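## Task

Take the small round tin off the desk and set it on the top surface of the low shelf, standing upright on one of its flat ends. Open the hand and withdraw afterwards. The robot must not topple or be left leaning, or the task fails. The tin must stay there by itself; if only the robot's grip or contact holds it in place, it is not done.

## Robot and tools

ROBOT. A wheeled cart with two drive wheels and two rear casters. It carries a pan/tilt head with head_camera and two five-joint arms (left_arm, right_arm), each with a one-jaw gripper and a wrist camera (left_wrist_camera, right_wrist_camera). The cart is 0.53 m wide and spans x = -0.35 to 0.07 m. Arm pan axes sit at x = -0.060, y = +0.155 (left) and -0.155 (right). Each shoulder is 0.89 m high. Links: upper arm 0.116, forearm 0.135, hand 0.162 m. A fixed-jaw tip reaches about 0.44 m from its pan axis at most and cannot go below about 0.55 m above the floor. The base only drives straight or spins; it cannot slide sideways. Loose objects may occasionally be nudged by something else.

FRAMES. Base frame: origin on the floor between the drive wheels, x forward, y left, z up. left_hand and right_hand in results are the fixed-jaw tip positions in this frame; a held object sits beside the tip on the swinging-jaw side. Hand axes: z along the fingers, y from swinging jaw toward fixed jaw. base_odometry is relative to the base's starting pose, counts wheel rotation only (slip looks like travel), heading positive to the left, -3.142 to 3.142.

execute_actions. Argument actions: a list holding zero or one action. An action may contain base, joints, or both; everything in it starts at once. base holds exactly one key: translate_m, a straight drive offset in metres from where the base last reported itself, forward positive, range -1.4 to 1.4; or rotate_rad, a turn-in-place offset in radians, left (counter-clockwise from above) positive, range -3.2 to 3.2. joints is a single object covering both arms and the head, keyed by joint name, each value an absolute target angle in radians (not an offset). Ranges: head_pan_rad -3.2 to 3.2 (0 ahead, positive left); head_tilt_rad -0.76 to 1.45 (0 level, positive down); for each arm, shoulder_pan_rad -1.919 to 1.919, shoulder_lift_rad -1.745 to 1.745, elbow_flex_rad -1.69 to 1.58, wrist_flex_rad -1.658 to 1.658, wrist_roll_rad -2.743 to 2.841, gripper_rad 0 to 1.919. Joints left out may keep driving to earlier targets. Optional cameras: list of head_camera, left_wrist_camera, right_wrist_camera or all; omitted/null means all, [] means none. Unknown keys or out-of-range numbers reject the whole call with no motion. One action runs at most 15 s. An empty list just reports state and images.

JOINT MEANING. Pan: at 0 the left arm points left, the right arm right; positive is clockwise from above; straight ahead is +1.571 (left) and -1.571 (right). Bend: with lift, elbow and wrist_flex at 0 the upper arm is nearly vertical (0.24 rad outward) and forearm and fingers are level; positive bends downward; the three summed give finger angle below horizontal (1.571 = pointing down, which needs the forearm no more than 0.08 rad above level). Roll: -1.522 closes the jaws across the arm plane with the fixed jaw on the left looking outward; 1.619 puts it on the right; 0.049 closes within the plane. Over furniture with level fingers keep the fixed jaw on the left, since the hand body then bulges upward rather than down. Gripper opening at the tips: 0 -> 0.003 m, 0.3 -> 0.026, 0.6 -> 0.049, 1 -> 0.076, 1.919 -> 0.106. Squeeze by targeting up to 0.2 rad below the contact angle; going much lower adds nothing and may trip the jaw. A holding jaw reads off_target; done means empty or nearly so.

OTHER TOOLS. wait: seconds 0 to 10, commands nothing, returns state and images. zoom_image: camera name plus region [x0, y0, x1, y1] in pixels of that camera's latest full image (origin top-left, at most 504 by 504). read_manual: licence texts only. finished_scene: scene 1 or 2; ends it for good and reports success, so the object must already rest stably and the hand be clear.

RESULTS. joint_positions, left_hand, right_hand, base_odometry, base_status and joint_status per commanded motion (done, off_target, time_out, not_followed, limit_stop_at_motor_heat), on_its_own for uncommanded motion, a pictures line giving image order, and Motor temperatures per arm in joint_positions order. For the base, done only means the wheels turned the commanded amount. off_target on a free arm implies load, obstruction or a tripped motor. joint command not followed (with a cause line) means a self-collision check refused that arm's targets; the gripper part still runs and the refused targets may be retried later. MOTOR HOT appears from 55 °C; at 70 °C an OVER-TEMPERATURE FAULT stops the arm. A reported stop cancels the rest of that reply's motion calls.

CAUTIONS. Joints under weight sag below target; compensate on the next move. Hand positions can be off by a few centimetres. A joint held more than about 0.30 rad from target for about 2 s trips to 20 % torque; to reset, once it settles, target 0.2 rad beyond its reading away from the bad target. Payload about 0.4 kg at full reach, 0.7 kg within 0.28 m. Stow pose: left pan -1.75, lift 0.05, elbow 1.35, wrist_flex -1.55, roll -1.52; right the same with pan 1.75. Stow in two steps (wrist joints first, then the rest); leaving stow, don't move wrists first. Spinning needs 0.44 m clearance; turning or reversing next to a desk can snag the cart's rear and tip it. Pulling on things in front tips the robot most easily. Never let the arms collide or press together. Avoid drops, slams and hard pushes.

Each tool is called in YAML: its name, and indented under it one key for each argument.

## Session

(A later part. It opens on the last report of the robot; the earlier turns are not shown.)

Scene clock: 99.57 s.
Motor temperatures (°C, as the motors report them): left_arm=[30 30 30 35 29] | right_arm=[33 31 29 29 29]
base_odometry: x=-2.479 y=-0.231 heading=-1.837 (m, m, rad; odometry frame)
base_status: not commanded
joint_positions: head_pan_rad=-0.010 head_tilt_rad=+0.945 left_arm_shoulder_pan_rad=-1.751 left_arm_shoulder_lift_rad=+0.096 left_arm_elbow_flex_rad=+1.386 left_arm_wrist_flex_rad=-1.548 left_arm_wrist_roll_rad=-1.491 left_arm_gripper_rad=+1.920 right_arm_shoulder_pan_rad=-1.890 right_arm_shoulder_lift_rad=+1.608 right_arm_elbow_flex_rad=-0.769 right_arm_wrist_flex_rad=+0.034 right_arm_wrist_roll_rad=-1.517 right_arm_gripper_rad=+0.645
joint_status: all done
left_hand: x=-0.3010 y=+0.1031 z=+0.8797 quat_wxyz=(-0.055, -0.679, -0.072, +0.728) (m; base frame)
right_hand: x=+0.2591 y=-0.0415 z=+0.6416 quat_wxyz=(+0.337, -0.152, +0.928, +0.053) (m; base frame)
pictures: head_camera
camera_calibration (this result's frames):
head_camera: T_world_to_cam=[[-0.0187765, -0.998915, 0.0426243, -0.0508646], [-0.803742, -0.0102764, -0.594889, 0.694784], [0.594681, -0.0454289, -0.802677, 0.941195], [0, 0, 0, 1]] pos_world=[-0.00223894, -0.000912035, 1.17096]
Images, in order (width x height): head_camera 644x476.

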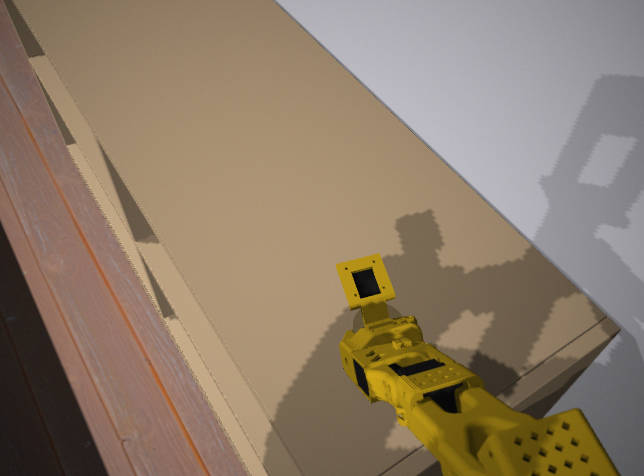

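execute_actions:
  actions:
    - {"joints":{"right_arm_shoulder_lift_rad":1.65,"right_arm_wrist_flex_rad":-0.03}}
  cameras: []

execute_actions:
  actions:
    - {"joints":{"right_arm_gripper_rad":1.2}}
  cameras: []

execute_actions:
  actions:
    - {"joints":{"right_arm_shoulder_lift_rad":0.9,"right_arm_elbow_flex_rad":-0.3}}
  cameras: []

execute_actions:
  actions:
    - {"base":{"translate_m":-0.3}}
  cameras: ["head_camera"]

Scene clock: 105.77 s.
Motor temperatures (°C, as the motors report them): left_arm=[30 30 30 35 29] | right_arm=[33 31 29 29 29]
base_odometry: x=-2.479 y=-0.231 heading=-1.837 (m, m, rad; odometry frame)
base_status: not commanded
joint_positions: head_pan_rad=-0.010 head_tilt_rad=+0.945 left_arm_shoulder_pan_rad=-1.751 left_arm_shoulder_lift_rad=+0.096 left_arm_elbow_flex_rad=+1.386 left_arm_wrist_flex_rad=-1.548 left_arm_wrist_roll_rad=-1.491 left_arm_gripper_rad=+1.920 right_arm_shoulder_pan_rad=-1.890 right_arm_shoulder_lift_rad=+1.676 right_arm_elbow_flex_rad=-0.772 right_arm_wrist_flex_rad=-0.016 right_arm_wrist_roll_rad=-1.517 right_arm_gripper_rad=+0.645
joint_status: all done
left_hand: x=-0.3010 y=+0.1031 z=+0.8797 quat_wxyz=(-0.055, -0.679, -0.072, +0.728) (m; base frame)
right_hand: x=+0.2490 y=-0.0448 z=+0.6269 quat_wxyz=(+0.331, -0.152, +0.930, +0.052) (m; base frame)
pictures: none
No camera images: the call's "cameras" was empty. Leave "cameras" out to get every camera's image.

Scene clock: 106.67 s.
Motor temperatures (°C, as the motors report them): left_arm=[30 30 30 35 29] | right_arm=[33 31 29 29 29]
base_odometry: x=-2.479 y=-0.231 heading=-1.837 (m, m, rad; odometry frame)
base_status: not commanded
joint_positions: head_pan_rad=-0.010 head_tilt_rad=+0.945 left_arm_shoulder_pan_rad=-1.751 left_arm_shoulder_lift_rad=+0.096 left_arm_elbow_flex_rad=+1.386 left_arm_wrist_flex_rad=-1.548 left_arm_wrist_roll_rad=-1.491 left_arm_gripper_rad=+1.920 right_arm_shoulder_pan_rad=-1.890 right_arm_shoulder_lift_rad=+1.676 right_arm_elbow_flex_rad=-0.772 right_arm_wrist_flex_rad=-0.016 right_arm_wrist_roll_rad=-1.517 right_arm_gripper_rad=+1.190
joint_status: all done
left_hand: x=-0.3010 y=+0.1031 z=+0.8797 quat_wxyz=(-0.055, -0.679, -0.072, +0.728) (m; base frame)
right_hand: x=+0.2490 y=-0.0448 z=+0.6269 quat_wxyz=(+0.331, -0.152, +0.930, +0.052) (m; base frame)
pictures: none
No camera images: the call's "cameras" was empty. Leave "cameras" out to get every camera's image.

Scene clock: 107.90 s.
Motor temperatures (°C, as the motors report them): left_arm=[30 30 30 35 29] | right_arm=[33 31 29 29 29]
base_odometry: x=-2.479 y=-0.231 heading=-1.837 (m, m, rad; odometry frame)
base_status: not commanded
joint_positions: head_pan_rad=-0.010 head_tilt_rad=+0.945 left_arm_shoulder_pan_rad=-1.751 left_arm_shoulder_lift_rad=+0.096 left_arm_elbow_flex_rad=+1.386 left_arm_wrist_flex_rad=-1.548 left_arm_wrist_roll_rad=-1.491 left_arm_gripper_rad=+1.920 right_arm_shoulder_pan_rad=-1.890 right_arm_shoulder_lift_rad=+0.964 right_arm_elbow_flex_rad=-0.296 right_arm_wrist_flex_rad=-0.016 right_arm_wrist_roll_rad=-1.517 right_arm_gripper_rad=+1.191
joint_status: all done
left_hand: x=-0.3010 y=+0.1031 z=+0.8797 quat_wxyz=(-0.055, -0.679, -0.072, +0.728) (m; base frame)
right_hand: x=+0.2941 y=-0.0299 z=+0.7581 quat_wxyz=(+0.438, -0.144, +0.885, +0.069) (m; base frame)
pictures: none
No camera images: the call's "cameras" was empty. Leave "cameras" out to get every camera's image.

Scene clock: 110.23 s.
Motor temperatures (°C, as the motors report them): left_arm=[30 30 30 35 29] | right_arm=[33 31 29 29 29]
base_odometry: x=-2.400 y=+0.058 heading=-1.836 (m, m, rad; odometry frame)
base_status: done
joint_positions: head_pan_rad=-0.010 head_tilt_rad=+0.945 left_arm_shoulder_pan_rad=-1.751 left_arm_shoulder_lift_rad=+0.096 left_arm_elbow_flex_rad=+1.386 left_arm_wrist_flex_rad=-1.548 left_arm_wrist_roll_rad=-1.491 left_arm_gripper_rad=+1.920 right_arm_shoulder_pan_rad=-1.890 right_arm_shoulder_lift_rad=+0.964 right_arm_elbow_flex_rad=-0.296 right_arm_wrist_flex_rad=-0.016 right_arm_wrist_roll_rad=-1.517 right_arm_gripper_rad=+1.191
joint_status: not commanded
left_hand: x=-0.3010 y=+0.1031 z=+0.8797 quat_wxyz=(-0.055, -0.679, -0.072, +0.728) (m; base frame)
right_hand: x=+0.2941 y=-0.0299 z=+0.7581 quat_wxyz=(+0.438, -0.144, +0.885, +0.069) (m; base frame)
pictures: head_camera
camera_calibration (this result's frames):
head_camera: T_world_to_cam=[[-0.0187701, -0.998915, 0.0426256, -0.0508658], [-0.803827, -0.0102759, -0.594775, 0.694648], [0.594567, -0.0454276, -0.802762, 0.941287], [0, 0, 0, 1]] pos_world=[-0.00223609, -0.000912048, 1.17096]
Images, in order (width x height): head_camera 644x476.

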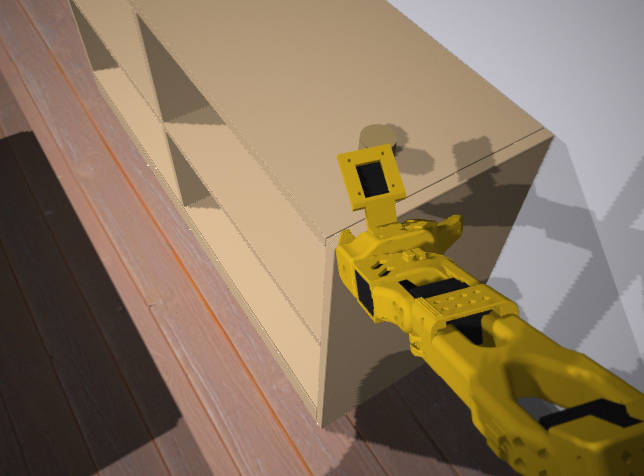

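finished_scene:
  scene: 2

The scene is finished: the task was done.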